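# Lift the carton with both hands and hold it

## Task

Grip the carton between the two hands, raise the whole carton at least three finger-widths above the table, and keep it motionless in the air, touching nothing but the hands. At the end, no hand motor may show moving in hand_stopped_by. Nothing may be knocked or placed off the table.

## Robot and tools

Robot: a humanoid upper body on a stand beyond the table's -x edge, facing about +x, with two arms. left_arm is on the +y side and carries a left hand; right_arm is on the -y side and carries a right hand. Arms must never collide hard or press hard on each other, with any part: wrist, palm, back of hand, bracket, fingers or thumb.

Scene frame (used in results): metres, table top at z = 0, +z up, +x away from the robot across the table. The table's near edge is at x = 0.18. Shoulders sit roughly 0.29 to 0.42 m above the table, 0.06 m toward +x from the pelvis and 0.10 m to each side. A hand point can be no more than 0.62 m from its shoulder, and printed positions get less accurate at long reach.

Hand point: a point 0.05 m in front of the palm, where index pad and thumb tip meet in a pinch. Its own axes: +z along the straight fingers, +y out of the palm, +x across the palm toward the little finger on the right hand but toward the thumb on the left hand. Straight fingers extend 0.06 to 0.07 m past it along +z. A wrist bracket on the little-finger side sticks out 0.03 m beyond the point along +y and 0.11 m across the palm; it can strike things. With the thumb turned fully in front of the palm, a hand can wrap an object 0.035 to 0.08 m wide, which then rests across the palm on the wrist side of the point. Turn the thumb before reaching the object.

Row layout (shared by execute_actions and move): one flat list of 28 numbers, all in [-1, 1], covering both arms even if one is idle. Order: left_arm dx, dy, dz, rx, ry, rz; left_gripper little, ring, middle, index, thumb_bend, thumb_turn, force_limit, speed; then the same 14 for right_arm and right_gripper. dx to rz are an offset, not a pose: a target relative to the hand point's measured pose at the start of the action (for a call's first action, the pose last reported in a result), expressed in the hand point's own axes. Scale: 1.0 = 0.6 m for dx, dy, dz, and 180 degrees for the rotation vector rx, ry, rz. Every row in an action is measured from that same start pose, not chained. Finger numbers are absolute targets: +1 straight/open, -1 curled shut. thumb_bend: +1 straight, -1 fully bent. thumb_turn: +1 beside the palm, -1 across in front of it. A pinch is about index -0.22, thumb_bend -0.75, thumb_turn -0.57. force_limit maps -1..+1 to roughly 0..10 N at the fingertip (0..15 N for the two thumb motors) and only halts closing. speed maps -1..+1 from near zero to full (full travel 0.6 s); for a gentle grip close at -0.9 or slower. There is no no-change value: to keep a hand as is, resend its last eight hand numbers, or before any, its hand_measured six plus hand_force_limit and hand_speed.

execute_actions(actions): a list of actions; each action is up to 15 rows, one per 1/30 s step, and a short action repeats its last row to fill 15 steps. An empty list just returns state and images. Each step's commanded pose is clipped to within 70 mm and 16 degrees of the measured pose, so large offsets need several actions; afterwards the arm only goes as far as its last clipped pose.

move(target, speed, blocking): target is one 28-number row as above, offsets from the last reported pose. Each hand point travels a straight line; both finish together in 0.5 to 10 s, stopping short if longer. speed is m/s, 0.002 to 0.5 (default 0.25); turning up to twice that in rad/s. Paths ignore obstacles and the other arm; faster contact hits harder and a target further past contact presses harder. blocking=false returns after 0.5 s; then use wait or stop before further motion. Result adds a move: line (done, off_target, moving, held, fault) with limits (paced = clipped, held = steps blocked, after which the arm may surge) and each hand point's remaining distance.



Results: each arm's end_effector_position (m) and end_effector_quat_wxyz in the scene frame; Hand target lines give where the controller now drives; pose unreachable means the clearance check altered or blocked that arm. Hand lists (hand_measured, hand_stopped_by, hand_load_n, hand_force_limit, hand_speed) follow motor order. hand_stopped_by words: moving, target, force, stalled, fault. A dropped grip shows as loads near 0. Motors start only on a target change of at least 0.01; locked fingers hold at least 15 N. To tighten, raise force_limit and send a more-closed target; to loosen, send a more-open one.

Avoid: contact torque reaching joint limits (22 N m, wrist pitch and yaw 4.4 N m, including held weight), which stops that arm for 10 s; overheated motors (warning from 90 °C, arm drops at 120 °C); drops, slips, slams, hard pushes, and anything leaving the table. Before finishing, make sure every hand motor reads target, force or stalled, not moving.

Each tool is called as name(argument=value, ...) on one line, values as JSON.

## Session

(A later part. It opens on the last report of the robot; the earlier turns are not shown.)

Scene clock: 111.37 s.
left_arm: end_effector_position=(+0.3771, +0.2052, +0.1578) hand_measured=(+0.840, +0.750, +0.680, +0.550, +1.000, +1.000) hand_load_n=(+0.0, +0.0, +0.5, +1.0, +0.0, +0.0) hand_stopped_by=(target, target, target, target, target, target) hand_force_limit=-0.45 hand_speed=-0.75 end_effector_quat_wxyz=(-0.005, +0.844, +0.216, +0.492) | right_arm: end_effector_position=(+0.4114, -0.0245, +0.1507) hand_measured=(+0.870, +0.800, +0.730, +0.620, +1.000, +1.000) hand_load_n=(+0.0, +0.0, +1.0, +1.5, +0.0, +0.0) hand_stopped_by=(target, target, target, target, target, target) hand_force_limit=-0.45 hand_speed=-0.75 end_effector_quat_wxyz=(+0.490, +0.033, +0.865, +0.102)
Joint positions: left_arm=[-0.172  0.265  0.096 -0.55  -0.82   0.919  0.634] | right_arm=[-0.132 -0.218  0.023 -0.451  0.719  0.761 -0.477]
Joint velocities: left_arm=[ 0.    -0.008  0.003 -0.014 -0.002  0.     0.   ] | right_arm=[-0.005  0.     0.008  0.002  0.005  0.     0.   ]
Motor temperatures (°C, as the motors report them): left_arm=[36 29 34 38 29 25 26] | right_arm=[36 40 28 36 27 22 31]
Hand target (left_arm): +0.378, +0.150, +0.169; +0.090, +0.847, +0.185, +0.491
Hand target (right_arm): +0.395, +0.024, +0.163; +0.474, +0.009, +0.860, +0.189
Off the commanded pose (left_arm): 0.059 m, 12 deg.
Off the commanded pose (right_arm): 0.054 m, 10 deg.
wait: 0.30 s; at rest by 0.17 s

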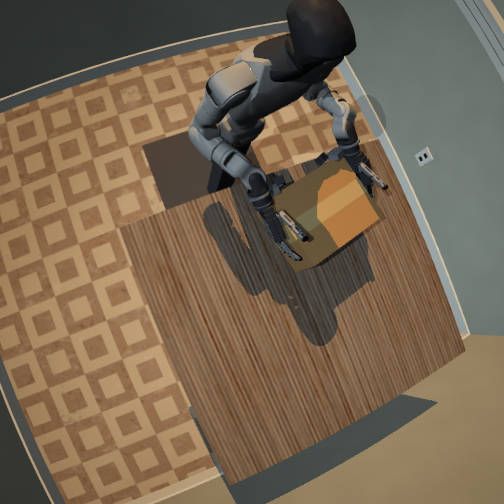

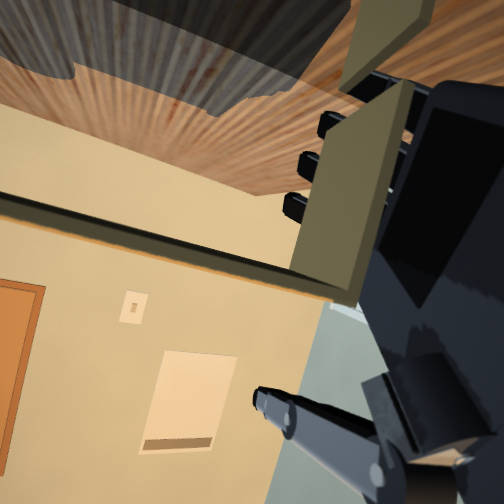

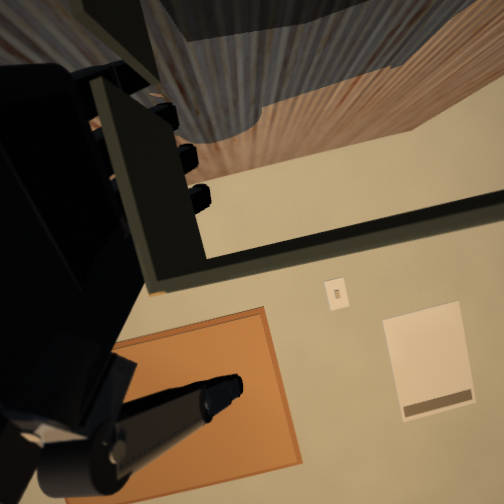

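execute_actions(actions=[[[-0.018,0.095,-0.023,-0.062,-0.014,-0.014,0.76,0.68,0.62,0.5,1,1,-0.72,-0.88,0.011,0.089,-0.018,-0.057,0.011,0.016,0.79,0.73,0.67,0.57,1,1,-0.72,-0.88],[-0.018,0.095,-0.023,-0.063,-0.014,-0.014,0.76,0.68,0.62,0.5,1,1,-0.72,-0.88,0.011,0.09,-0.018,-0.058,0.011,0.016,0.79,0.73,0.67,0.57,1,1,-0.72,-0.88],[-0.018,0.096,-0.023,-0.064,-0.014,-0.014,0.76,0.68,0.62,0.5,1,1,-0.72,-0.88,0.011,0.091,-0.018,-0.059,0.011,0.016,0.79,0.73,0.67,0.57,1,1,-0.72,-0.88]]])

Scene clock: 112.30 s.
left_arm: end_effector_position=(+0.3769, +0.2058, +0.1577) hand_measured=(+0.794, +0.732, +0.668, +0.544, +1.000, +1.000) hand_load_n=(+2.0, +2.0, +1.5, +1.0, +0.0, +0.0) hand_stopped_by=(force, force, force, force, target, target) hand_force_limit=-0.72 hand_speed=-0.88 end_effector_quat_wxyz=(-0.004, +0.843, +0.218, +0.491) | right_arm: end_effector_position=(+0.4116, -0.0248, +0.1507) hand_measured=(+0.832, +0.782, +0.724, +0.620, +1.000, +1.000) hand_load_n=(+2.5, +2.0, +2.0, +1.0, +0.0, +0.0) hand_stopped_by=(force, force, force, force, target, target) hand_force_limit=-0.72 hand_speed=-0.88 end_effector_quat_wxyz=(+0.490, +0.033, +0.865, +0.104)
Joint positions: left_arm=[-0.171  0.262  0.1   -0.55  -0.82   0.918  0.633] | right_arm=[-0.132 -0.218  0.02  -0.449  0.719  0.76  -0.471]
Joint velocities: left_arm=[ 0.006  0.003  0.002 -0.003  0.008  0.     0.   ] | right_arm=[ 0.003  0.    -0.012  0.     0.     0.     0.   ]
Motor temperatures (°C, as the motors report them): left_arm=[36 29 35 39 30 25 27] | right_arm=[36 40 28 36 27 22 32]
Hand target (left_arm): +0.379, +0.149, +0.170; +0.095, +0.845, +0.185, +0.492
Hand target (right_arm): +0.394, +0.025, +0.164; +0.474, +0.006, +0.859, +0.194
Off the commanded pose (left_arm): 0.061 m, 12 deg.
Off the commanded pose (right_arm): 0.056 m, 11 deg.

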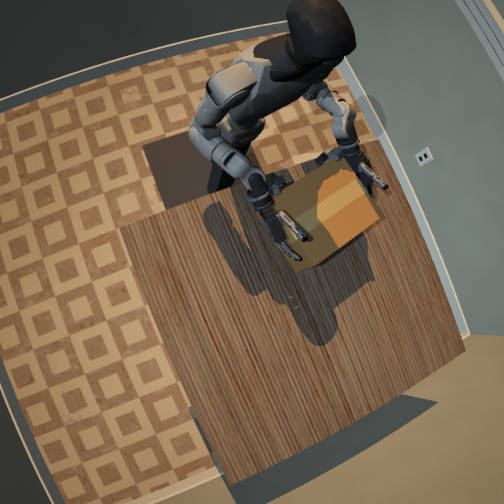

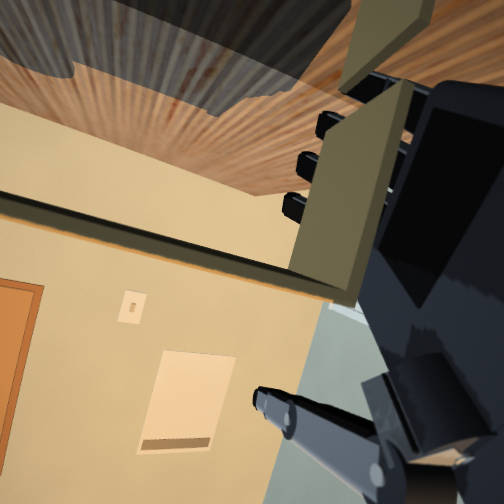

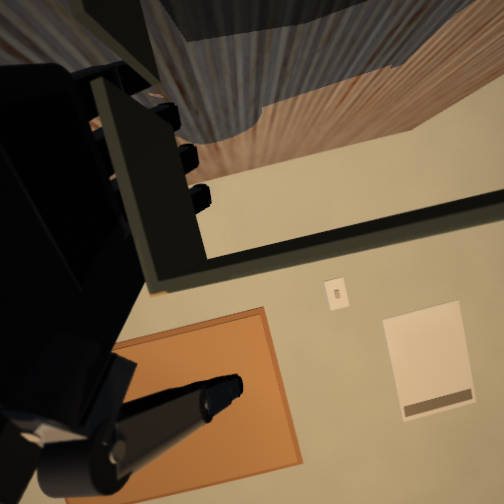

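execute_actions(actions=[[[-0.017,0.097,-0.0235,-0.064,-0.014,-0.013,0.76,0.68,0.62,0.5,1,1,-0.72,-0.88,0.01,0.0915,-0.0185,-0.059,0.011,0.015,0.79,0.73,0.67,0.57,1,1,-0.72,-0.88],[-0.0155,0.0975,-0.0245,-0.064,-0.014,-0.013,0.76,0.68,0.62,0.5,1,1,-0.72,-0.88,0.0085,0.092,-0.0195,-0.059,0.011,0.015,0.79,0.73,0.67,0.57,1,1,-0.72,-0.88],[-0.0135,0.098,-0.026,-0.064,-0.014,-0.013,0.76,0.68,0.62,0.5,1,1,-0.72,-0.88,0.0065,0.0925,-0.021,-0.059,0.011,0.015,0.79,0.73,0.67,0.57,1,1,-0.72,-0.88],[-0.011,0.0985,-0.0275,-0.064,-0.014,-0.013,0.76,0.68,0.62,0.5,1,1,-0.72,-0.88,0.004,0.093,-0.022,-0.059,0.011,0.015,0.79,0.73,0.67,0.57,1,1,-0.72,-0.88],[-0.0085,0.099,-0.029,-0.064,-0.014,-0.012,0.76,0.68,0.62,0.5,1,1,-0.72,-0.88,0.0015,0.094,-0.0235,-0.059,0.011,0.014,0.79,0.73,0.67,0.57,1,1,-0.72,-0.88],[-0.006,0.1,-0.0305,-0.064,-0.014,-0.012,0.76,0.68,0.62,0.5,1,1,-0.72,-0.88,-0.001,0.0945,-0.025,-0.059,0.011,0.014,0.79,0.73,0.67,0.57,1,1,-0.72,-0.88],[-0.0035,0.1005,-0.032,-0.064,-0.014,-0.012,0.76,0.68,0.62,0.5,1,1,-0.72,-0.88,-0.0035,0.095,-0.0265,-0.059,0.011,0.014,0.79,0.73,0.67,0.57,1,1,-0.72,-0.88],[-0.001,0.101,-0.0335,-0.0645,-0.014,-0.012,0.76,0.68,0.62,0.5,1,1,-0.72,-0.88,-0.006,0.0957,-0.028,-0.0595,0.011,0.014,0.79,0.73,0.67,0.57,1,1,-0.72,-0.88],[0.002,0.102,-0.035,-0.0645,-0.014,-0.011,0.76,0.68,0.62,0.5,1,1,-0.72,-0.88,-0.009,0.0965,-0.03,-0.0595,0.011,0.014,0.79,0.73,0.67,0.57,1,1,-0.72,-0.88],[0.005,0.1025,-0.037,-0.0645,-0.014,-0.011,0.76,0.68,0.62,0.5,1,1,-0.72,-0.88,-0.012,0.097,-0.0315,-0.0595,0.011,0.013,0.79,0.73,0.67,0.57,1,1,-0.72,-0.88],[0.008,0.103,-0.039,-0.065,-0.014,-0.011,0.76,0.68,0.62,0.5,1,1,-0.72,-0.88,-0.015,0.098,-0.0335,-0.06,0.011,0.013,0.79,0.73,0.67,0.57,1,1,-0.72,-0.88],[0.011,0.104,-0.041,-0.065,-0.014,-0.01,0.76,0.68,0.62,0.5,1,1,-0.72,-0.88,-0.018,0.0985,-0.035,-0.06,0.011,0.013,0.79,0.73,0.67,0.57,1,1,-0.72,-0.88],[0.0135,0.1045,-0.0425,-0.065,-0.014,-0.01,0.76,0.68,0.62,0.5,1,1,-0.72,-0.88,-0.0205,0.099,-0.0365,-0.06,0.011,0.013,0.79,0.73,0.67,0.57,1,1,-0.72,-0.88],[0.0155,0.105,-0.0435,-0.065,-0.014,-0.01,0.76,0.68,0.62,0.5,1,1,-0.72,-0.88,-0.0225,0.0997,-0.038,-0.06,0.011,0.012,0.79,0.73,0.67,0.57,1,1,-0.72,-0.88],[0.017,0.1055,-0.0445,-0.065,-0.014,-0.01,0.76,0.68,0.62,0.5,1,1,-0.72,-0.88,-0.024,0.1,-0.039,-0.06,0.011,0.012,0.79,0.73,0.67,0.57,1,1,-0.72,-0.88]]])

wait(seconds=0.3)

Scene clock: 113.43 s.
left_arm: end_effector_position=(+0.3779, +0.2055, +0.1785) hand_measured=(+0.794, +0.732, +0.668, +0.544, +1.000, +1.000) hand_load_n=(+5.5, +2.5, +1.0, +0.0, +0.0, +0.0) hand_stopped_by=(force, force, force, force, target, target) hand_force_limit=-0.72 hand_speed=-0.88 end_effector_quat_wxyz=(+0.001, +0.840, +0.223, +0.494) | right_arm: end_effector_position=(+0.4117, -0.0253, +0.1696) hand_measured=(+0.832, +0.782, +0.724, +0.620, +1.000, +1.000) hand_load_n=(+3.5, +2.0, +2.0, +1.5, +0.0, +0.0) hand_stopped_by=(force, force, force, force, target, target) hand_force_limit=-0.72 hand_speed=-0.88 end_effector_quat_wxyz=(+0.491, +0.033, +0.864, +0.107)
Joint positions: left_arm=[-0.226  0.236  0.173 -0.622 -0.912  1.044  0.717] | right_arm=[-0.164 -0.215 -0.04  -0.535  0.793  0.88  -0.53 ]
Joint velocities: left_arm=[-0.29  -0.077  0.253 -0.258 -0.293  0.303  0.286] | right_arm=[-0.215  0.015 -0.19  -0.321  0.212  0.29  -0.234]
Motor temperatures (°C, as the motors report them): left_arm=[36 29 35 39 30 25 28] | right_arm=[36 41 28 36 28 22 34]
Hand target (left_arm): +0.379, +0.149, +0.195; +0.094, +0.845, +0.179, +0.496
Hand target (right_arm): +0.392, +0.026, +0.189; +0.477, -0.005, +0.857, +0.194
Off the commanded pose (left_arm): 0.061 m, 12 deg.
Off the commanded pose (right_arm): 0.058 m, 11 deg.

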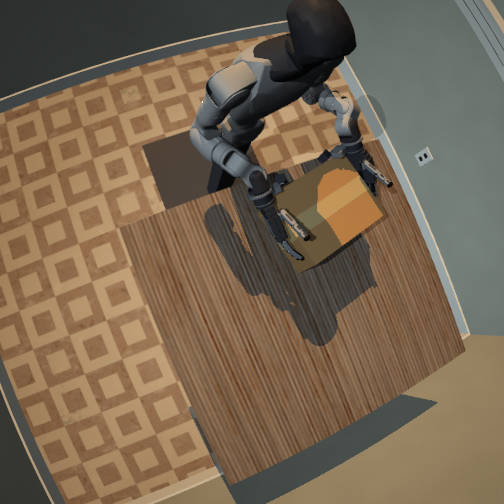

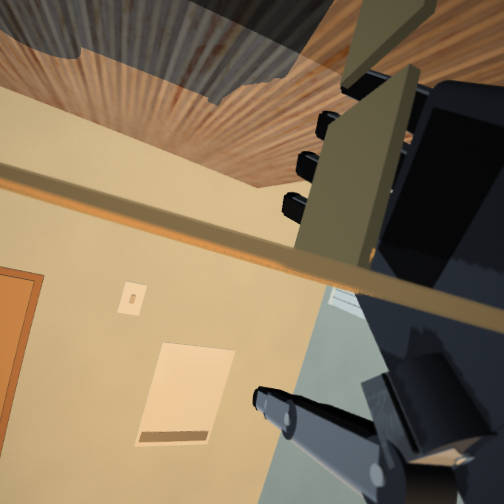

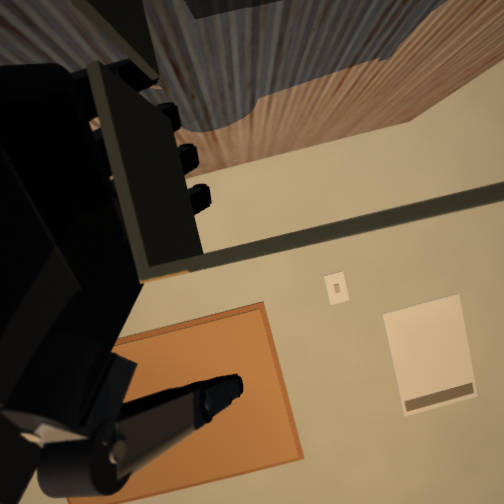

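Scene clock: 113.73 s.
left_arm: end_effector_position=(+0.3790, +0.2055, +0.1856) hand_measured=(+0.794, +0.732, +0.668, +0.544, +1.000, +1.000) hand_load_n=(+5.0, +2.0, +0.5, +0.0, +0.0, +0.0) hand_stopped_by=(force, force, force, force, target, target) hand_force_limit=-0.72 hand_speed=-0.88 end_effector_quat_wxyz=(+0.002, +0.837, +0.224, +0.499) | right_arm: end_effector_position=(+0.4128, -0.0252, +0.1764) hand_measured=(+0.832, +0.782, +0.724, +0.620, +1.000, +1.000) hand_load_n=(+3.0, +1.5, +2.0, +1.5, +0.0, +0.0) hand_stopped_by=(force, force, force, force, target, target) hand_force_limit=-0.72 hand_speed=-0.88 end_effector_quat_wxyz=(+0.495, +0.033, +0.862, +0.107)
Joint positions: left_arm=[-0.244  0.229  0.19  -0.638 -0.932  1.069  0.739] | right_arm=[-0.177 -0.214 -0.054 -0.556  0.807  0.904 -0.547]
Joint velocities: left_arm=[ 0.012  0.012 -0.011  0.    -0.011  0.007  0.002] | right_arm=[ 0.006  0.005 -0.006  0.     0.017  0.007 -0.001]
Motor temperatures (°C, as the motors report them): left_arm=[36 29 35 39 30 25 28] | right_arm=[36 41 28 36 28 22 34]
Hand target (left_arm): +0.379, +0.149, +0.195; +0.094, +0.845, +0.179, +0.496
Hand target (right_arm): +0.392, +0.026, +0.189; +0.477, -0.005, +0.857, +0.194
Off the commanded pose (left_arm): 0.060 m, 12 deg.
Off the commanded pose (right_arm): 0.057 m, 11 deg.
wait: 0.30 s; no rest

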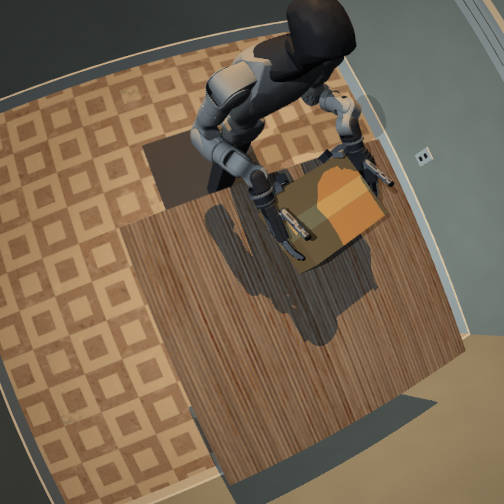

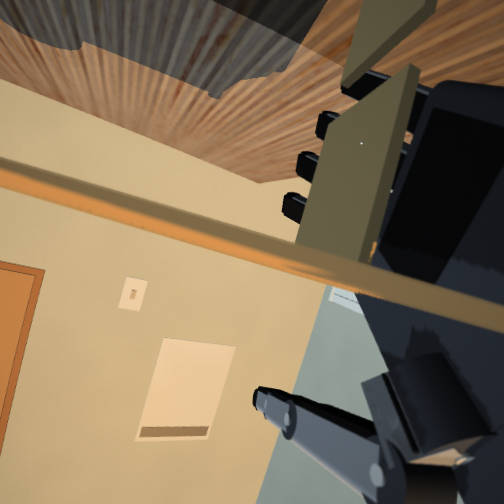

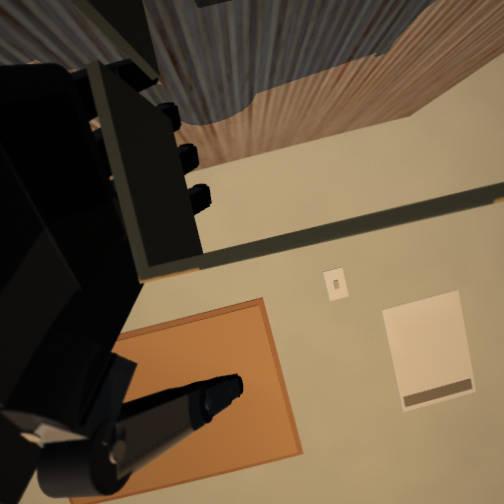

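execute_actions(actions=[[[-0.0225,0.094,-0.0232,-0.062,-0.019,-0.004,0.76,0.68,0.62,0.5,1,1,-0.72,-0.88,0.0125,0.092,-0.0192,-0.0575,0.0146,0.0114,0.79,0.73,0.67,0.57,1,1,-0.72,-0.88],[-0.0215,0.0945,-0.024,-0.0615,-0.019,-0.0035,0.76,0.68,0.62,0.5,1,1,-0.72,-0.88,0.0115,0.0925,-0.02,-0.057,0.0146,0.011,0.79,0.73,0.67,0.57,1,1,-0.72,-0.88],[-0.02,0.095,-0.025,-0.061,-0.019,-0.003,0.76,0.68,0.62,0.5,1,1,-0.72,-0.88,0.01,0.093,-0.021,-0.057,0.0146,0.011,0.79,0.73,0.67,0.57,1,1,-0.72,-0.88],[-0.018,0.0955,-0.026,-0.061,-0.019,-0.003,0.76,0.68,0.62,0.5,1,1,-0.72,-0.88,0.008,0.0935,-0.022,-0.057,0.0146,0.011,0.79,0.73,0.67,0.57,1,1,-0.72,-0.88],[-0.0155,0.096,-0.0275,-0.061,-0.019,-0.0025,0.76,0.68,0.62,0.5,1,1,-0.72,-0.88,0.0055,0.094,-0.0235,-0.057,0.0146,0.011,0.79,0.73,0.67,0.57,1,1,-0.72,-0.88],[-0.013,0.097,-0.029,-0.061,-0.019,-0.002,0.76,0.68,0.62,0.5,1,1,-0.72,-0.88,0.003,0.0945,-0.025,-0.057,0.0146,0.011,0.79,0.73,0.67,0.57,1,1,-0.72,-0.88],[-0.0103,0.0977,-0.0305,-0.061,-0.019,-0.002,0.76,0.68,0.62,0.5,1,1,-0.72,-0.88,0.0003,0.0952,-0.0265,-0.057,0.0146,0.0105,0.79,0.73,0.67,0.57,1,1,-0.72,-0.88],[-0.0075,0.0985,-0.032,-0.061,-0.019,-0.0015,0.76,0.68,0.62,0.5,1,1,-0.72,-0.88,-0.0025,0.096,-0.028,-0.057,0.0146,0.0105,0.79,0.73,0.67,0.57,1,1,-0.72,-0.88],[-0.0047,0.0992,-0.034,-0.061,-0.019,-0.001,0.76,0.68,0.62,0.5,1,1,-0.72,-0.88,-0.0053,0.0967,-0.0297,-0.057,0.0146,0.0105,0.79,0.73,0.67,0.57,1,1,-0.72,-0.88],[-0.002,0.1,-0.0355,-0.061,-0.019,-0.001,0.76,0.68,0.62,0.5,1,1,-0.72,-0.88,-0.008,0.0973,-0.0313,-0.057,0.0146,0.01,0.79,0.73,0.67,0.57,1,1,-0.72,-0.88],[0.001,0.1007,-0.0373,-0.061,-0.019,-0.0005,0.76,0.68,0.62,0.5,1,1,-0.72,-0.88,-0.011,0.098,-0.033,-0.057,0.0146,0.01,0.79,0.73,0.67,0.57,1,1,-0.72,-0.88],[0.004,0.1015,-0.039,-0.061,-0.019,0,0.76,0.68,0.62,0.5,1,1,-0.72,-0.88,-0.014,0.0988,-0.0347,-0.057,0.0146,0.01,0.79,0.73,0.67,0.57,1,1,-0.72,-0.88],[0.007,0.1022,-0.041,-0.061,-0.019,0,0.76,0.68,0.62,0.5,1,1,-0.72,-0.88,-0.017,0.0995,-0.0365,-0.057,0.0146,0.01,0.79,0.73,0.67,0.57,1,1,-0.72,-0.88],[0.0095,0.103,-0.0425,-0.061,-0.019,0.0005,0.76,0.68,0.62,0.5,1,1,-0.72,-0.88,-0.0195,0.1,-0.038,-0.057,0.0146,0.0095,0.79,0.73,0.67,0.57,1,1,-0.72,-0.88],[0.011,0.1035,-0.0435,-0.061,-0.019,0.001,0.76,0.68,0.62,0.5,1,1,-0.72,-0.88,-0.021,0.1005,-0.039,-0.057,0.0146,0.0095,0.79,0.73,0.67,0.57,1,1,-0.72,-0.88]]])

wait(seconds=0.3)

Scene clock: 115.27 s.
left_arm: end_effector_position=(+0.3796, +0.2054, +0.2054) hand_measured=(+0.794, +0.732, +0.668, +0.544, +1.000, +1.000) hand_load_n=(+3.5, +1.5, +0.0, +0.0, +0.0, +0.0) hand_stopped_by=(force, force, force, force, target, target) hand_force_limit=-0.72 hand_speed=-0.88 end_effector_quat_wxyz=(+0.002, +0.838, +0.226, +0.496) | right_arm: end_effector_position=(+0.4124, -0.0251, +0.1945) hand_measured=(+0.832, +0.782, +0.724, +0.620, +1.000, +1.000) hand_load_n=(+1.0, +1.0, +1.0, +1.0, +0.0, +0.0) hand_stopped_by=(force, force, force, force, target, target) hand_force_limit=-0.72 hand_speed=-0.88 end_effector_quat_wxyz=(+0.491, +0.035, +0.864, +0.105)
Joint positions: left_arm=[-0.34   0.19   0.292 -0.688 -1.076  1.238  0.884] | right_arm=[-0.235 -0.189 -0.133 -0.633  0.912  1.054 -0.652]
Joint velocities: left_arm=[-0.29  -0.146  0.318 -0.114 -0.449  0.459  0.451] | right_arm=[-0.193  0.072 -0.241 -0.213  0.302  0.413 -0.303]
Motor temperatures (°C, as the motors report them): left_arm=[37 29 35 39 30 25 30] | right_arm=[37 41 28 37 28 22 37]
Hand target (left_arm): +0.379, +0.149, +0.220; +0.088, +0.845, +0.173, +0.498
Hand target (right_arm): +0.392, +0.026, +0.213; +0.479, -0.008, +0.857, +0.191
Off the commanded pose (left_arm): 0.060 m, 12 deg.
Off the commanded pose (right_arm): 0.058 m, 11 deg.

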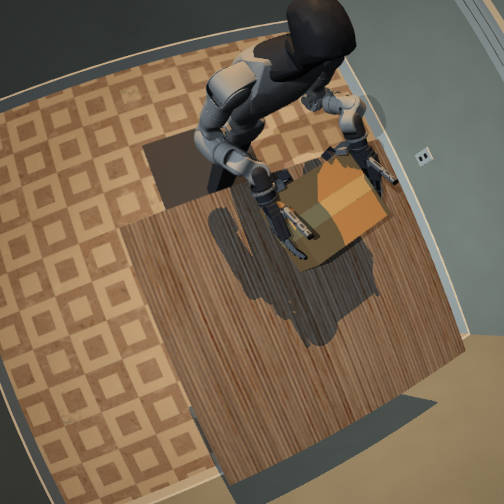

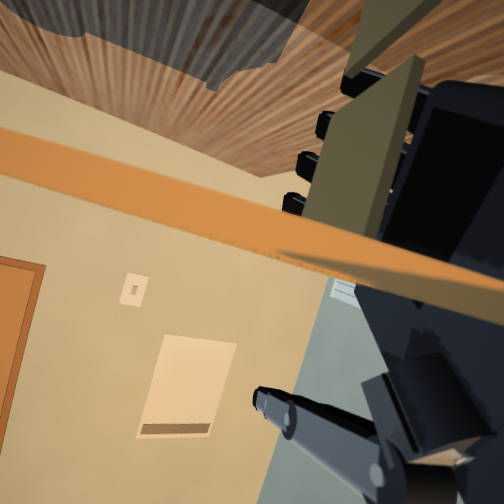

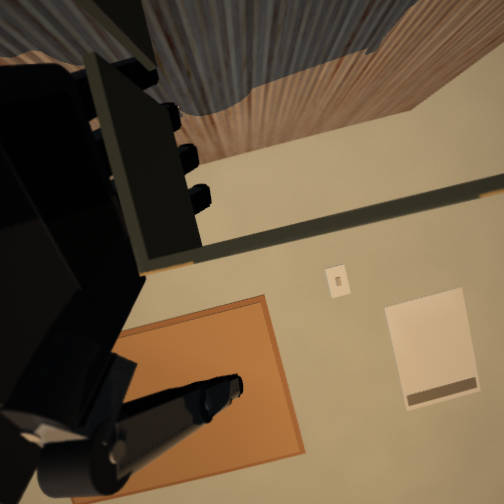

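Scene clock: 115.57 s.
left_arm: end_effector_position=(+0.3800, +0.2055, +0.2106) hand_measured=(+0.794, +0.732, +0.668, +0.544, +1.000, +1.000) hand_load_n=(+3.0, +1.5, +0.0, +0.0, +0.0, +0.0) hand_stopped_by=(force, force, force, force, target, target) hand_force_limit=-0.72 hand_speed=-0.88 end_effector_quat_wxyz=(+0.001, +0.838, +0.226, +0.498) | right_arm: end_effector_position=(+0.4129, -0.0247, +0.2005) hand_measured=(+0.832, +0.782, +0.724, +0.620, +1.000, +1.000) hand_load_n=(+0.5, +1.0, +1.0, +1.0, +0.0, +0.0) hand_stopped_by=(force, force, force, force, target, target) hand_force_limit=-0.72 hand_speed=-0.88 end_effector_quat_wxyz=(+0.494, +0.036, +0.862, +0.106)
Joint positions: left_arm=[-0.364  0.181  0.314 -0.697 -1.106  1.272  0.917] | right_arm=[-0.251 -0.184 -0.15  -0.648  0.932  1.081 -0.673]
Joint velocities: left_arm=[ 0.    -0.011  0.011 -0.005 -0.014  0.019  0.004] | right_arm=[ 0.014 -0.009 -0.005  0.    -0.008  0.014 -0.01 ]
Motor temperatures (°C, as the motors report them): left_arm=[37 29 35 39 30 25 31] | right_arm=[37 41 28 37 28 22 37]
Hand target (left_arm): +0.379, +0.149, +0.220; +0.088, +0.845, +0.173, +0.498
Hand target (right_arm): +0.392, +0.026, +0.213; +0.479, -0.008, +0.857, +0.191
Off the commanded pose (left_arm): 0.060 m, 12 deg.
Off the commanded pose (right_arm): 0.056 m, 11 deg.
wait: 0.30 s; at rest by 0.27 s

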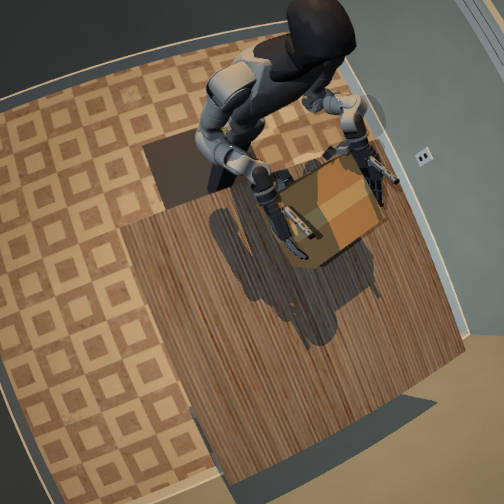

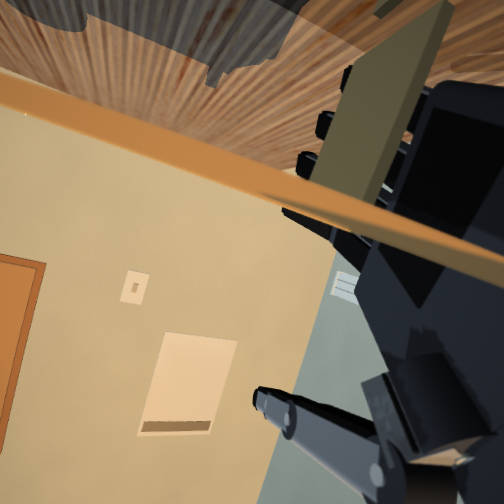

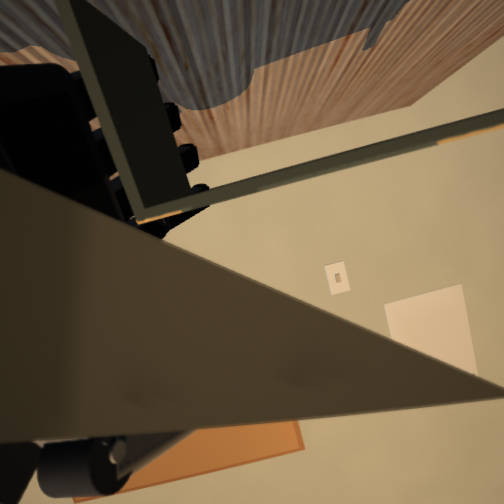

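execute_actions(actions=[[[-0.026,0.092,-0.021,-0.06,-0.018,0,0.76,0.68,0.62,0.5,1,1,-0.72,-0.88,0.016,0.089,-0.017,-0.056,0.014,0.009,0.79,0.73,0.67,0.57,1,1,-0.72,-0.88],[-0.03,0.09,-0.018,-0.059,-0.018,0,0.76,0.68,0.62,0.5,1,1,-0.72,-0.88,0.021,0.087,-0.014,-0.055,0.014,0.009,0.79,0.73,0.67,0.57,1,1,-0.72,-0.88],[-0.035,0.087,-0.014,-0.058,-0.017,0,0.76,0.68,0.62,0.5,1,1,-0.72,-0.88,0.027,0.084,-0.01,-0.054,0.013,0.009,0.79,0.73,0.67,0.57,1,1,-0.72,-0.88],[-0.04,0.084,-0.01,-0.056,-0.017,0,0.76,0.68,0.62,0.5,1,1,-0.72,-0.88,0.033,0.081,-0.006,-0.052,0.013,0.009,0.79,0.73,0.67,0.57,1,1,-0.72,-0.88],[-0.045,0.081,-0.006,-0.054,-0.016,0,0.76,0.68,0.62,0.5,1,1,-0.72,-0.88,0.039,0.078,-0.002,-0.05,0.012,0.008,0.79,0.73,0.67,0.57,1,1,-0.72,-0.88],[-0.05,0.078,-0.002,-0.052,-0.016,0,0.76,0.68,0.62,0.5,1,1,-0.72,-0.88,0.045,0.075,0.002,-0.048,0.012,0.008,0.79,0.73,0.67,0.57,1,1,-0.72,-0.88],[-0.055,0.075,0.002,-0.05,-0.015,0,0.76,0.68,0.62,0.5,1,1,-0.72,-0.88,0.051,0.072,0.006,-0.047,0.012,0.008,0.79,0.73,0.67,0.57,1,1,-0.72,-0.88],[-0.06,0.072,0.006,-0.049,-0.015,0,0.76,0.68,0.62,0.5,1,1,-0.72,-0.88,0.057,0.069,0.01,-0.046,0.011,0.008,0.79,0.73,0.67,0.57,1,1,-0.72,-0.88],[-0.065,0.069,0.01,-0.048,-0.014,0,0.76,0.68,0.62,0.5,1,1,-0.72,-0.88,0.062,0.066,0.014,-0.045,0.011,0.007,0.79,0.73,0.67,0.57,1,1,-0.72,-0.88],[-0.069,0.066,0.013,-0.047,-0.014,0,0.76,0.68,0.62,0.5,1,1,-0.72,-0.88,0.067,0.063,0.017,-0.044,0.011,0.007,0.79,0.73,0.67,0.57,1,1,-0.72,-0.88],[-0.072,0.063,0.015,-0.046,-0.013,0,0.76,0.68,0.62,0.5,1,1,-0.72,-0.88,0.071,0.06,0.02,-0.043,0.01,0.007,0.79,0.73,0.67,0.57,1,1,-0.72,-0.88],[-0.074,0.058,0.017,-0.044,-0.013,0,0.76,0.68,0.62,0.5,1,1,-0.72,-0.88,0.073,0.055,0.022,-0.041,0.01,0.007,0.79,0.73,0.67,0.57,1,1,-0.72,-0.88],[-0.073,0.05,0.019,-0.04,-0.012,0,0.76,0.68,0.62,0.5,1,1,-0.72,-0.88,0.073,0.047,0.024,-0.037,0.009,0.006,0.79,0.73,0.67,0.57,1,1,-0.72,-0.88],[-0.071,0.04,0.022,-0.034,-0.01,0,0.76,0.68,0.62,0.5,1,1,-0.72,-0.88,0.072,0.037,0.027,-0.031,0.008,0.005,0.79,0.73,0.67,0.57,1,1,-0.72,-0.88],[-0.068,0.028,0.025,-0.027,-0.008,0,0.76,0.68,0.62,0.5,1,1,-0.72,-0.88,0.07,0.025,0.029,-0.025,0.006,0.004,0.79,0.73,0.67,0.57,1,1,-0.72,-0.88]]])

wait(seconds=0.2)

Scene clock: 117.33 s.
left_arm: end_effector_position=(+0.3770, +0.2046, +0.1712) hand_measured=(+0.794, +0.732, +0.668, +0.544, +1.000, +1.000) hand_load_n=(+0.0, +0.0, +0.0, +0.0, +0.0, +0.0) hand_stopped_by=(force, force, force, force, target, target) hand_force_limit=-0.72 hand_speed=-0.88 end_effector_quat_wxyz=(-0.009, +0.845, +0.218, +0.489) | right_arm: end_effector_position=(+0.4137, -0.0264, +0.1620) hand_measured=(+0.832, +0.782, +0.724, +0.620, +1.000, +1.000) hand_load_n=(+0.0, +0.0, +0.0, +0.0, +0.0, +0.0) hand_stopped_by=(force, force, force, force, target, target) hand_force_limit=-0.72 hand_speed=-0.88 end_effector_quat_wxyz=(+0.494, +0.037, +0.863, +0.099)
Joint positions: left_arm=[-0.22   0.225  0.156 -0.616 -0.865  1.049  0.706] | right_arm=[-0.152 -0.188 -0.021 -0.502  0.719  0.837 -0.497]
Joint velocities: left_arm=[ 0.147  0.103 -0.186  0.17   0.376 -0.604 -0.5  ] | right_arm=[ 0.021 -0.02   0.089  0.307 -0.236 -0.464  0.34 ]
Motor temperatures (°C, as the motors report them): left_arm=[38 29 35 39 30 25 32] | right_arm=[38 41 29 37 28 22 39]
Hand target (left_arm): +0.380, +0.179, +0.173; +0.037, +0.845, +0.203, +0.493
Hand target (right_arm): +0.406, -0.003, +0.160; +0.484, +0.025, +0.863, +0.142
Off the commanded pose (left_arm): 0.027 m, 6 deg.
Off the commanded pose (right_arm): 0.027 m, 5 deg.

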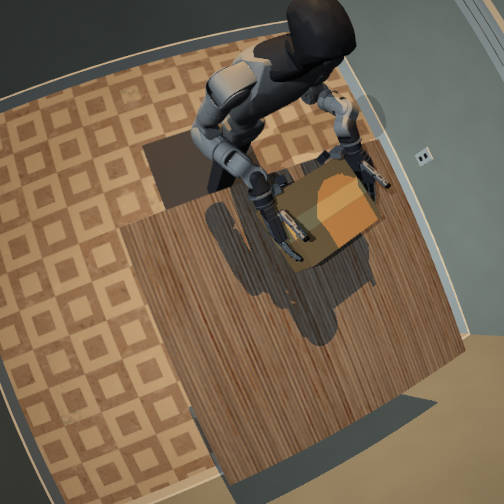

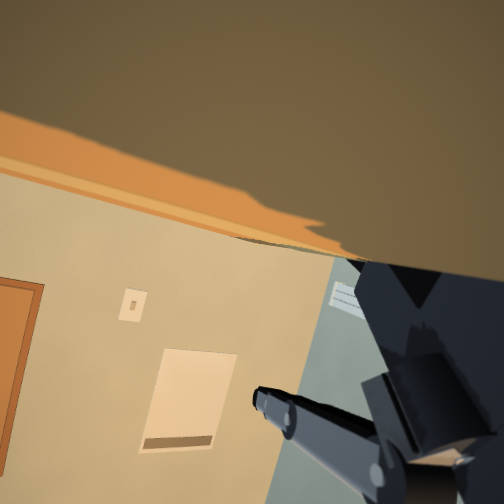

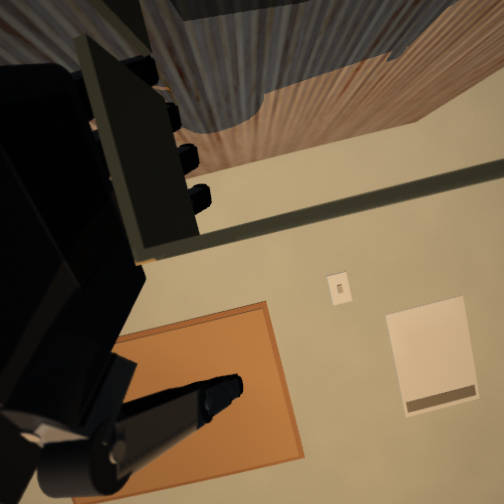

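Scene clock: 117.53 s.
left_arm: end_effector_position=(+0.3786, +0.2055, +0.1710) hand_measured=(+0.794, +0.732, +0.668, +0.544, +1.000, +1.000) hand_load_n=(+0.0, +0.0, +0.0, +0.0, +0.0, +0.0) hand_stopped_by=(force, force, force, force, target, target) hand_force_limit=-0.72 hand_speed=-0.88 end_effector_quat_wxyz=(-0.006, +0.841, +0.220, +0.495) | right_arm: end_effector_position=(+0.4151, -0.0266, +0.1605) hand_measured=(+0.832, +0.782, +0.724, +0.620, +1.000, +1.000) hand_load_n=(+0.5, +0.0, +0.0, +0.0, +0.0, +0.0) hand_stopped_by=(force, force, force, force, target, target) hand_force_limit=-0.72 hand_speed=-0.88 end_effector_quat_wxyz=(+0.497, +0.039, +0.861, +0.103)
Joint positions: left_arm=[-0.21   0.23   0.145 -0.6   -0.842  1.01   0.674] | right_arm=[-0.149 -0.189 -0.017 -0.48   0.708  0.808 -0.474]
Joint velocities: left_arm=[ 0.     0.006 -0.009  0.014 -0.011 -0.007 -0.006] | right_arm=[-0.005  0.002  0.    -0.005  0.002 -0.005  0.003]
Motor temperatures (°C, as the motors report them): left_arm=[38 29 35 39 30 25 32] | right_arm=[38 41 29 37 28 22 39]
Hand target (left_arm): +0.380, +0.179, +0.173; +0.037, +0.845, +0.203, +0.493
Hand target (right_arm): +0.406, -0.003, +0.160; +0.484, +0.025, +0.863, +0.142
Off the commanded pose (left_arm): 0.027 m, 6 deg.
Off the commanded pose (right_arm): 0.028 m, 5 deg.
wait: 0.20 s; no rest

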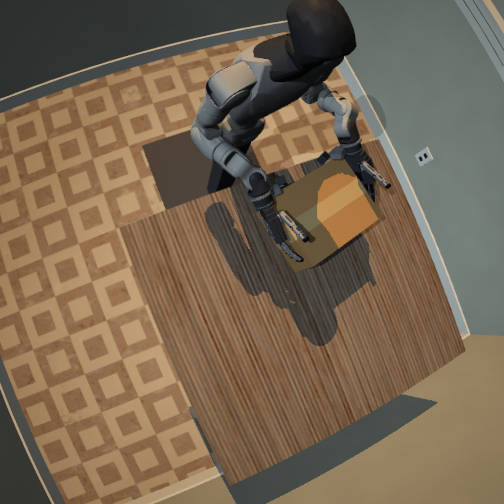

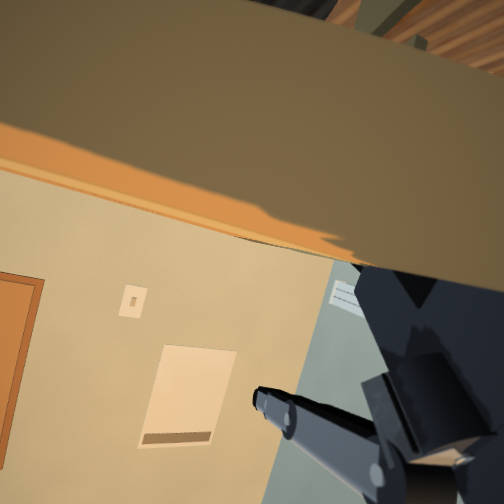

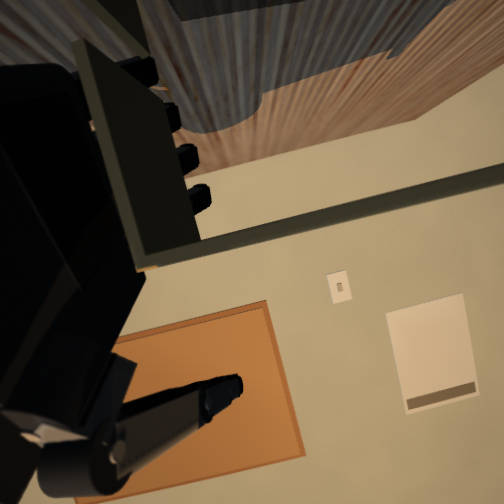

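execute_actions(actions=[[[-0.006,0.03,-0.008,-0.02,-0.004,0,0.76,0.68,0.62,0.5,1,1,-0.72,-0.88,0.006,0.03,-0.008,-0.018,0.004,0.002,0.79,0.73,0.67,0.57,1,1,-0.72,-0.88],[-0.003,0.016,-0.006,-0.012,-0.002,0,0.76,0.68,0.62,0.5,1,1,-0.72,-0.88,0.004,0.016,-0.007,-0.011,0.002,0.001,0.79,0.73,0.67,0.57,1,1,-0.72,-0.88],[-0.001,0.003,-0.005,-0.005,0,-0.002,0.76,0.68,0.62,0.5,1,1,-0.72,-0.88,0.002,0.003,-0.007,-0.005,0,0.002,0.79,0.73,0.67,0.57,1,1,-0.72,-0.88],[0,-0.007,-0.006,-0.001,0.002,-0.005,0.76,0.68,0.62,0.5,1,1,-0.72,-0.88,0.002,-0.007,-0.009,-0.001,-0.002,0.005,0.79,0.73,0.67,0.57,1,1,-0.72,-0.88],[0,-0.014,-0.008,-0.002,0.007,-0.009,0.76,0.68,0.62,0.5,1,1,-0.72,-0.88,0.002,-0.014,-0.011,-0.002,-0.007,0.009,0.79,0.73,0.67,0.57,1,1,-0.72,-0.88],[-0.002,-0.019,-0.008,-0.004,0.015,-0.013,0.76,0.68,0.62,0.5,1,1,-0.72,-0.88,0.004,-0.019,-0.012,-0.004,-0.015,0.013,0.79,0.73,0.67,0.57,1,1,-0.72,-0.88],[-0.006,-0.022,-0.005,-0.006,0.024,-0.016,0.76,0.68,0.62,0.5,1,1,-0.72,-0.88,0.008,-0.021,-0.01,-0.006,-0.024,0.016,0.79,0.73,0.67,0.57,1,1,-0.72,-0.88],[-0.011,-0.023,-0.002,-0.009,0.034,-0.019,0.76,0.68,0.62,0.5,1,1,-0.72,-0.88,0.012,-0.022,-0.007,-0.009,-0.034,0.019,0.79,0.73,0.67,0.57,1,1,-0.72,-0.88],[-0.016,-0.024,0.001,-0.011,0.044,-0.021,0.76,0.68,0.62,0.5,1,1,-0.72,-0.88,0.016,-0.023,-0.005,-0.011,-0.044,0.021,0.79,0.73,0.67,0.57,1,1,-0.72,-0.88],[-0.02,-0.025,0.003,-0.014,0.054,-0.022,0.76,0.68,0.62,0.5,1,1,-0.72,-0.88,0.02,-0.024,-0.002,-0.014,-0.054,0.022,0.79,0.73,0.67,0.57,1,1,-0.72,-0.88],[-0.024,-0.026,0.006,-0.016,0.063,-0.022,0.76,0.68,0.62,0.5,1,1,-0.72,-0.88,0.024,-0.025,0,-0.016,-0.063,0.022,0.79,0.73,0.67,0.57,1,1,-0.72,-0.88],[-0.027,-0.027,0.008,-0.018,0.07,-0.022,0.76,0.68,0.62,0.5,1,1,-0.72,-0.88,0.026,-0.026,0.002,-0.018,-0.07,0.022,0.79,0.73,0.67,0.57,1,1,-0.72,-0.88],[-0.029,-0.027,0.009,-0.0195,0.076,-0.022,0.76,0.68,0.62,0.5,1,1,-0.72,-0.88,0.028,-0.026,0.0025,-0.0195,-0.076,0.022,0.79,0.73,0.67,0.57,1,1,-0.72,-0.88]]])

wait(seconds=0.25)

zoom_image(camera="cam_high", region=[220, 110, 420, 290])

Scene clock: 119.13 s.
left_arm: end_effector_position=(+0.3658, +0.2115, +0.1529) hand_measured=(+0.794, +0.732, +0.668, +0.544, +1.000, +1.000) hand_load_n=(+0.0, +0.0, +0.0, +0.0, +0.0, +0.0) hand_stopped_by=(force, force, force, force, target, target) hand_force_limit=-0.72 hand_speed=-0.88 end_effector_quat_wxyz=(+0.003, +0.804, +0.222, +0.551) | right_arm: end_effector_position=(+0.4061, -0.0400, +0.1428) hand_measured=(+0.832, +0.782, +0.724, +0.620, +1.000, +1.000) hand_load_n=(+0.0, +0.0, +0.0, +0.0, +0.0, +0.0) hand_stopped_by=(force, force, force, force, target, target) hand_force_limit=-0.72 hand_speed=-0.88 end_effector_quat_wxyz=(+0.552, +0.061, +0.822, +0.126)
Joint positions: left_arm=[-0.005  0.228  0.029 -0.461 -0.593  0.558  0.384] | right_arm=[ 0.003 -0.142  0.049 -0.269  0.523  0.347 -0.225]
Joint velocities: left_arm=[ 0.387 -0.17  -0.388  0.902  0.871 -1.69  -0.905] | right_arm=[ 0.089  0.307  0.15   1.155 -0.572 -1.628  0.755]
Motor temperatures (°C, as the motors report them): left_arm=[38 29 35 39 30 25 32] | right_arm=[38 41 29 37 28 22 38]
Hand target (left_arm): +0.366, +0.211, +0.150; +0.004, +0.788, +0.218, +0.576
Hand target (right_arm): +0.408, -0.041, +0.141; +0.575, +0.064, +0.805, +0.131
Off the commanded pose (left_arm): 0.006 m, 7 deg.
Off the commanded pose (right_arm): 0.003 m, 6 deg.

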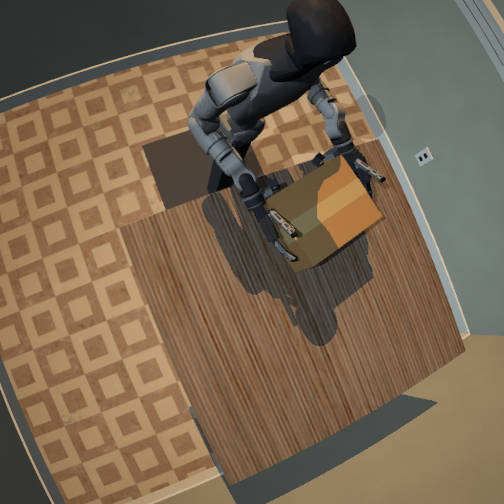

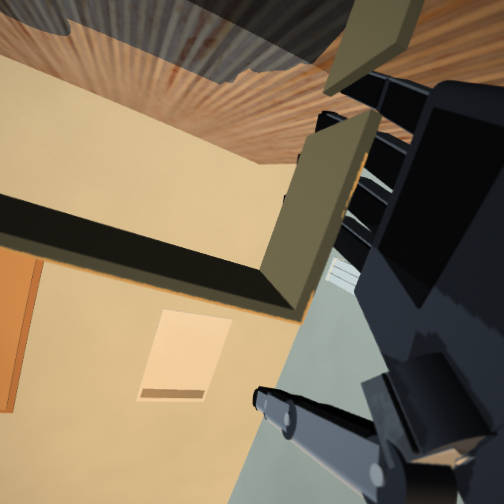

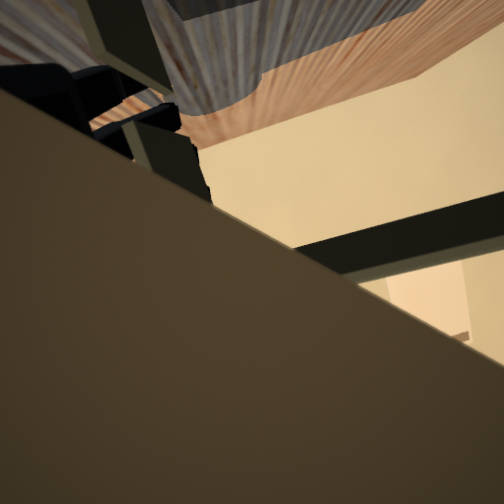

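Scene clock: 119.40 s.
left_arm: end_effector_position=(+0.3656, +0.2121, +0.1501) hand_measured=(+0.794, +0.732, +0.668, +0.544, +1.000, +1.000) hand_load_n=(+0.0, +0.0, +0.0, +0.0, +0.0, +0.0) hand_stopped_by=(force, force, force, force, target, target) hand_force_limit=-0.72 hand_speed=-0.88 end_effector_quat_wxyz=(+0.004, +0.788, +0.220, +0.575) | right_arm: end_effector_position=(+0.4075, -0.0422, +0.1412) hand_measured=(+0.832, +0.782, +0.724, +0.620, +1.000, +1.000) hand_load_n=(+0.0, +0.0, +0.0, +0.0, +0.0, +0.0) hand_stopped_by=(force, force, force, force, target, target) hand_force_limit=-0.72 hand_speed=-0.88 end_effector_quat_wxyz=(+0.574, +0.066, +0.806, +0.131)
Joint positions: left_arm=[ 0.018  0.208  0.004 -0.377 -0.525  0.407  0.311] | right_arm=[ 0.004 -0.117  0.054 -0.173  0.483  0.208 -0.165]
Joint velocities: left_arm=[ 0.002  0.009  0.002 -0.009  0.011 -0.004 -0.005] | right_arm=[-0.006 -0.012  0.    -0.005 -0.012 -0.007  0.003]
Motor temperatures (°C, as the motors report them): left_arm=[37 29 35 39 30 25 31] | right_arm=[38 41 29 37 28 22 38]
Hand target (left_arm): +0.366, +0.211, +0.150; +0.004, +0.788, +0.218, +0.576
Hand target (right_arm): +0.408, -0.041, +0.141; +0.575, +0.064, +0.805, +0.131
Off the commanded pose (left_arm): 0.005 m, 4 deg.
Off the commanded pose (right_arm): 0.004 m, 3 deg.
wait: 0.27 s; no rest

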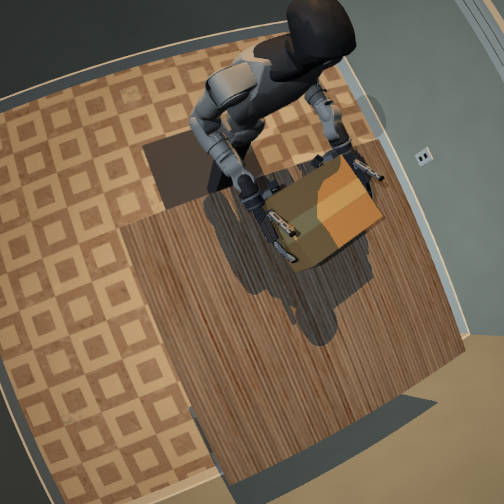

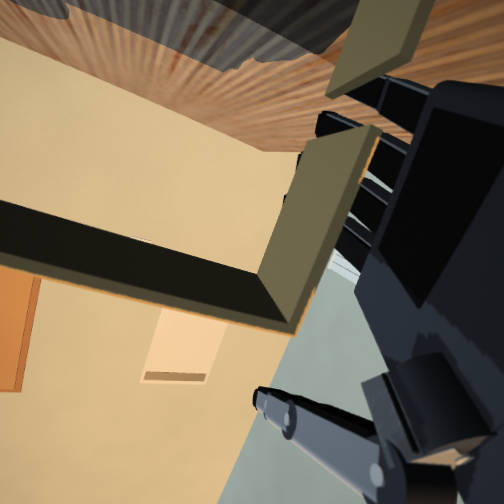

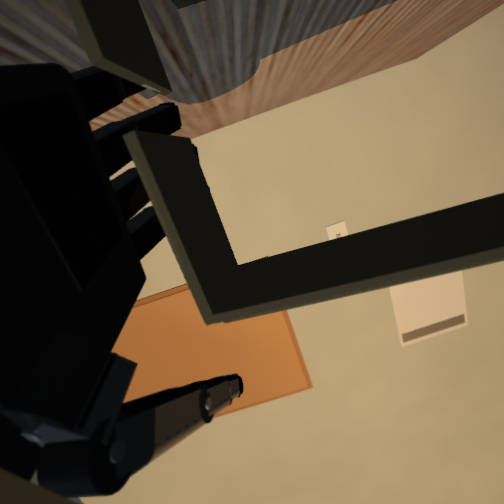

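Region (220, 110, 420, 290) of cam_high's 504x504 image, scaled by 2.520, with more detail than that image has; it fills the top 454 rows of this view, and the rest is white.

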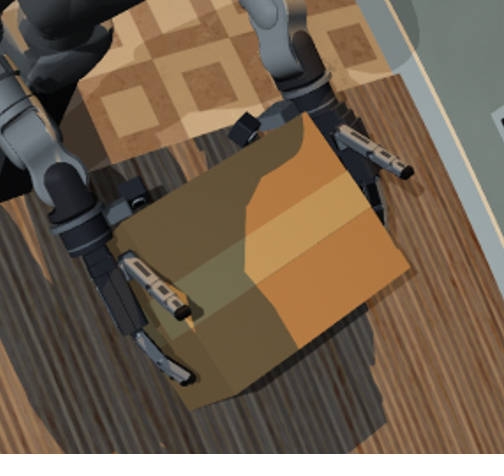

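execute_actions(actions=[[[0.001,0.001,0.002,-0.001,0,0,0.76,0.68,0.62,0.5,1,1,-0.72,-0.88,0,0.002,0.003,-0.002,0,0,0.79,0.73,0.67,0.57,1,1,-0.72,-0.88],[0.001,0.003,0.004,-0.002,0,0,0.76,0.68,0.62,0.5,1,1,-0.72,-0.88,0,0.005,0.006,-0.005,0,0,0.79,0.73,0.67,0.57,1,1,-0.72,-0.88],[0,0.005,0.005,-0.003,0,0,0.76,0.68,0.62,0.5,1,1,-0.72,-0.88,0.001,0.008,0.007,-0.007,0,0,0.79,0.73,0.67,0.57,1,1,-0.72,-0.88],[-0.0005,0.0075,0.005,-0.003,0,0,0.76,0.68,0.62,0.5,1,1,-0.72,-0.88,0.0015,0.011,0.007,-0.008,0,0,0.79,0.73,0.67,0.57,1,1,-0.72,-0.88],[-0.0015,0.011,0.004,-0.006,-0.001,0,0.76,0.68,0.62,0.5,1,1,-0.72,-0.88,0.002,0.015,0.006,-0.0105,0.001,0,0.79,0.73,0.67,0.57,1,1,-0.72,-0.88],[-0.0025,0.017,0.002,-0.009,-0.001,-0.001,0.76,0.68,0.62,0.5,1,1,-0.72,-0.88,0.0035,0.02,0.005,-0.014,0.001,0.001,0.79,0.73,0.67,0.57,1,1,-0.72,-0.88],[-0.004,0.024,0,-0.014,-0.002,-0.001,0.76,0.68,0.62,0.5,1,1,-0.72,-0.88,0.005,0.027,0.003,-0.018,0.002,0.002,0.79,0.73,0.67,0.57,1,1,-0.72,-0.88],[-0.006,0.033,-0.002,-0.02,-0.004,-0.002,0.76,0.68,0.62,0.5,1,1,-0.72,-0.88,0.0065,0.035,0.001,-0.023,0.003,0.002,0.79,0.73,0.67,0.57,1,1,-0.72,-0.88],[-0.008,0.042,-0.005,-0.026,-0.005,-0.002,0.76,0.68,0.62,0.5,1,1,-0.72,-0.88,0.008,0.044,-0.001,-0.029,0.004,0.003,0.79,0.73,0.67,0.57,1,1,-0.72,-0.88],[-0.01,0.052,-0.007,-0.032,-0.006,-0.003,0.76,0.68,0.62,0.5,1,1,-0.72,-0.88,0.01,0.053,-0.003,-0.035,0.005,0.004,0.79,0.73,0.67,0.57,1,1,-0.72,-0.88],[-0.012,0.062,-0.01,-0.038,-0.008,-0.003,0.76,0.68,0.62,0.5,1,1,-0.72,-0.88,0.012,0.062,-0.005,-0.041,0.007,0.005,0.79,0.73,0.67,0.57,1,1,-0.72,-0.88],[-0.014,0.071,-0.013,-0.044,-0.009,-0.004,0.76,0.68,0.62,0.5,1,1,-0.72,-0.88,0.014,0.071,-0.008,-0.046,0.008,0.006,0.79,0.73,0.67,0.57,1,1,-0.72,-0.88],[-0.016,0.079,-0.015,-0.05,-0.01,-0.004,0.76,0.68,0.62,0.5,1,1,-0.72,-0.88,0.0155,0.078,-0.01,-0.051,0.009,0.007,0.79,0.73,0.67,0.57,1,1,-0.72,-0.88],[-0.0175,0.086,-0.017,-0.054,-0.011,-0.005,0.76,0.68,0.62,0.5,1,1,-0.72,-0.88,0.0165,0.085,-0.011,-0.055,0.01,0.008,0.79,0.73,0.67,0.57,1,1,-0.72,-0.88],[-0.0185,0.0905,-0.018,-0.057,-0.012,-0.005,0.76,0.68,0.62,0.5,1,1,-0.72,-0.88,0.0175,0.089,-0.012,-0.058,0.01,0.008,0.79,0.73,0.67,0.57,1,1,-0.72,-0.88]]])

wait(seconds=0.25)

Scene clock: 120.93 s.
left_arm: end_effector_position=(+0.3674, +0.2034, +0.1478) hand_measured=(+0.794, +0.732, +0.668, +0.544, +1.000, +1.000) hand_load_n=(+3.0, +2.5, +1.0, +0.0, +0.0, +0.0) hand_stopped_by=(force, force, force, force, target, target) hand_force_limit=-0.72 hand_speed=-0.88 end_effector_quat_wxyz=(+0.008, +0.793, +0.203, +0.574) | right_arm: end_effector_position=(+0.4084, -0.0346, +0.1403) hand_measured=(+0.832, +0.782, +0.724, +0.620, +1.000, +1.000) hand_load_n=(+6.0, +3.0, +1.0, +0.0, +0.0, +0.0) hand_stopped_by=(force, force, force, force, target, target) hand_force_limit=-0.72 hand_speed=-0.88 end_effector_quat_wxyz=(+0.575, +0.049, +0.804, +0.139)
Joint positions: left_arm=[ 0.009  0.223 -0.02  -0.365 -0.519  0.405  0.302] | right_arm=[-0.017 -0.132  0.068 -0.142  0.483  0.194 -0.141]
Joint velocities: left_arm=[ 0.017  0.061 -0.049 -0.005  0.012 -0.016  0.   ] | right_arm=[ 0.025 -0.061  0.06  -0.006 -0.012 -0.037  0.003]
Motor temperatures (°C, as the motors report them): left_arm=[37 29 35 39 30 25 31] | right_arm=[38 41 29 37 28 22 37]
Hand target (left_arm): +0.370, +0.159, +0.159; +0.083, +0.794, +0.175, +0.577
Hand target (right_arm): +0.394, +0.008, +0.150; +0.563, +0.022, +0.799, +0.211
Off the commanded pose (left_arm): 0.048 m, 9 deg.
Off the commanded pose (right_arm): 0.048 m, 9 deg.

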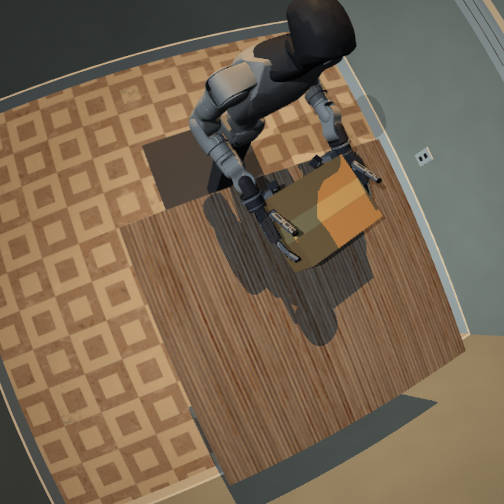

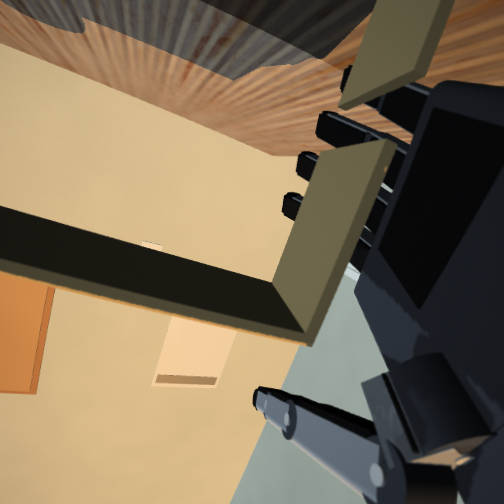

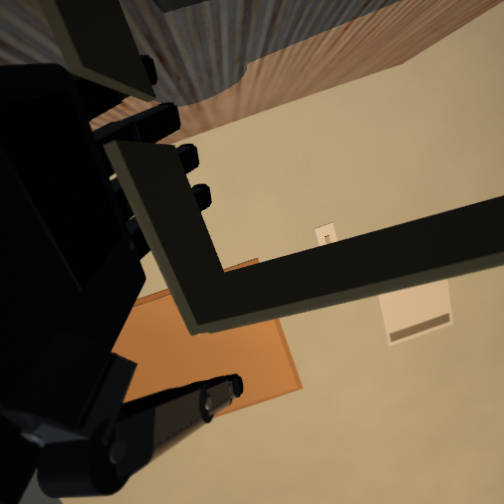

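Scene clock: 121.20 s.
left_arm: end_effector_position=(+0.3672, +0.2030, +0.1478) hand_measured=(+0.794, +0.732, +0.668, +0.544, +1.000, +1.000) hand_load_n=(+3.5, +3.0, +2.0, +0.5, +0.0, +0.0) hand_stopped_by=(force, force, force, force, target, target) hand_force_limit=-0.72 hand_speed=-0.88 end_effector_quat_wxyz=(+0.007, +0.794, +0.201, +0.574) | right_arm: end_effector_position=(+0.4078, -0.0345, +0.1403) hand_measured=(+0.832, +0.782, +0.724, +0.620, +1.000, +1.000) hand_load_n=(+6.5, +4.0, +1.5, +0.0, +0.0, +0.0) hand_stopped_by=(force, force, force, force, target, target) hand_force_limit=-0.72 hand_speed=-0.88 end_effector_quat_wxyz=(+0.576, +0.047, +0.804, +0.139)
Joint positions: left_arm=[ 0.01   0.228 -0.023 -0.366 -0.519  0.405  0.303] | right_arm=[-0.015 -0.137  0.071 -0.142  0.483  0.19  -0.14 ]
Joint velocities: left_arm=[-0.002  0.002 -0.005 -0.003  0.005  0.     0.   ] | right_arm=[ 0.006  0.008  0.     0.    -0.003  0.     0.   ]
Motor temperatures (°C, as the motors report them): left_arm=[37 29 35 39 30 25 31] | right_arm=[38 41 29 37 28 22 38]
Hand target (left_arm): +0.370, +0.159, +0.159; +0.083, +0.794, +0.175, +0.577
Hand target (right_arm): +0.394, +0.008, +0.150; +0.563, +0.022, +0.799, +0.211
Off the commanded pose (left_arm): 0.048 m, 9 deg.
Off the commanded pose (right_arm): 0.048 m, 9 deg.
wait: 0.27 s; at rest by 0.17 s

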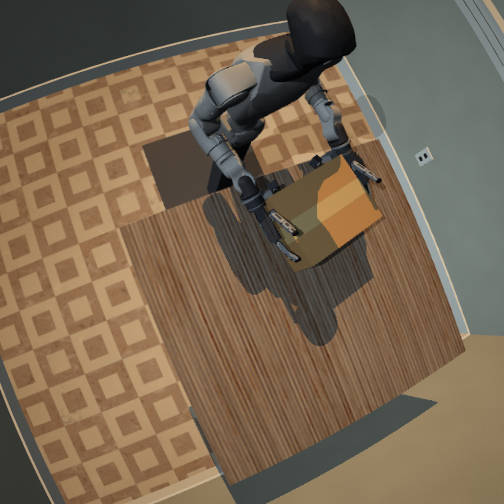

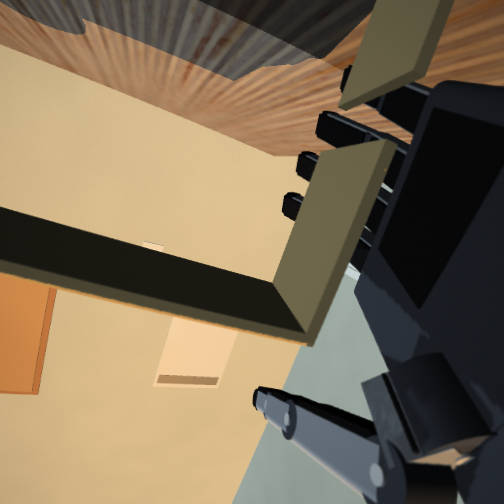

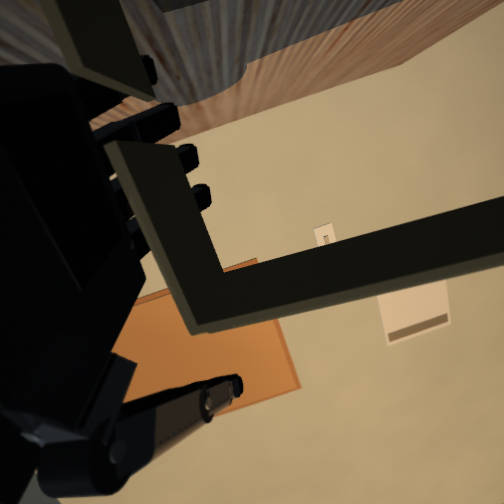

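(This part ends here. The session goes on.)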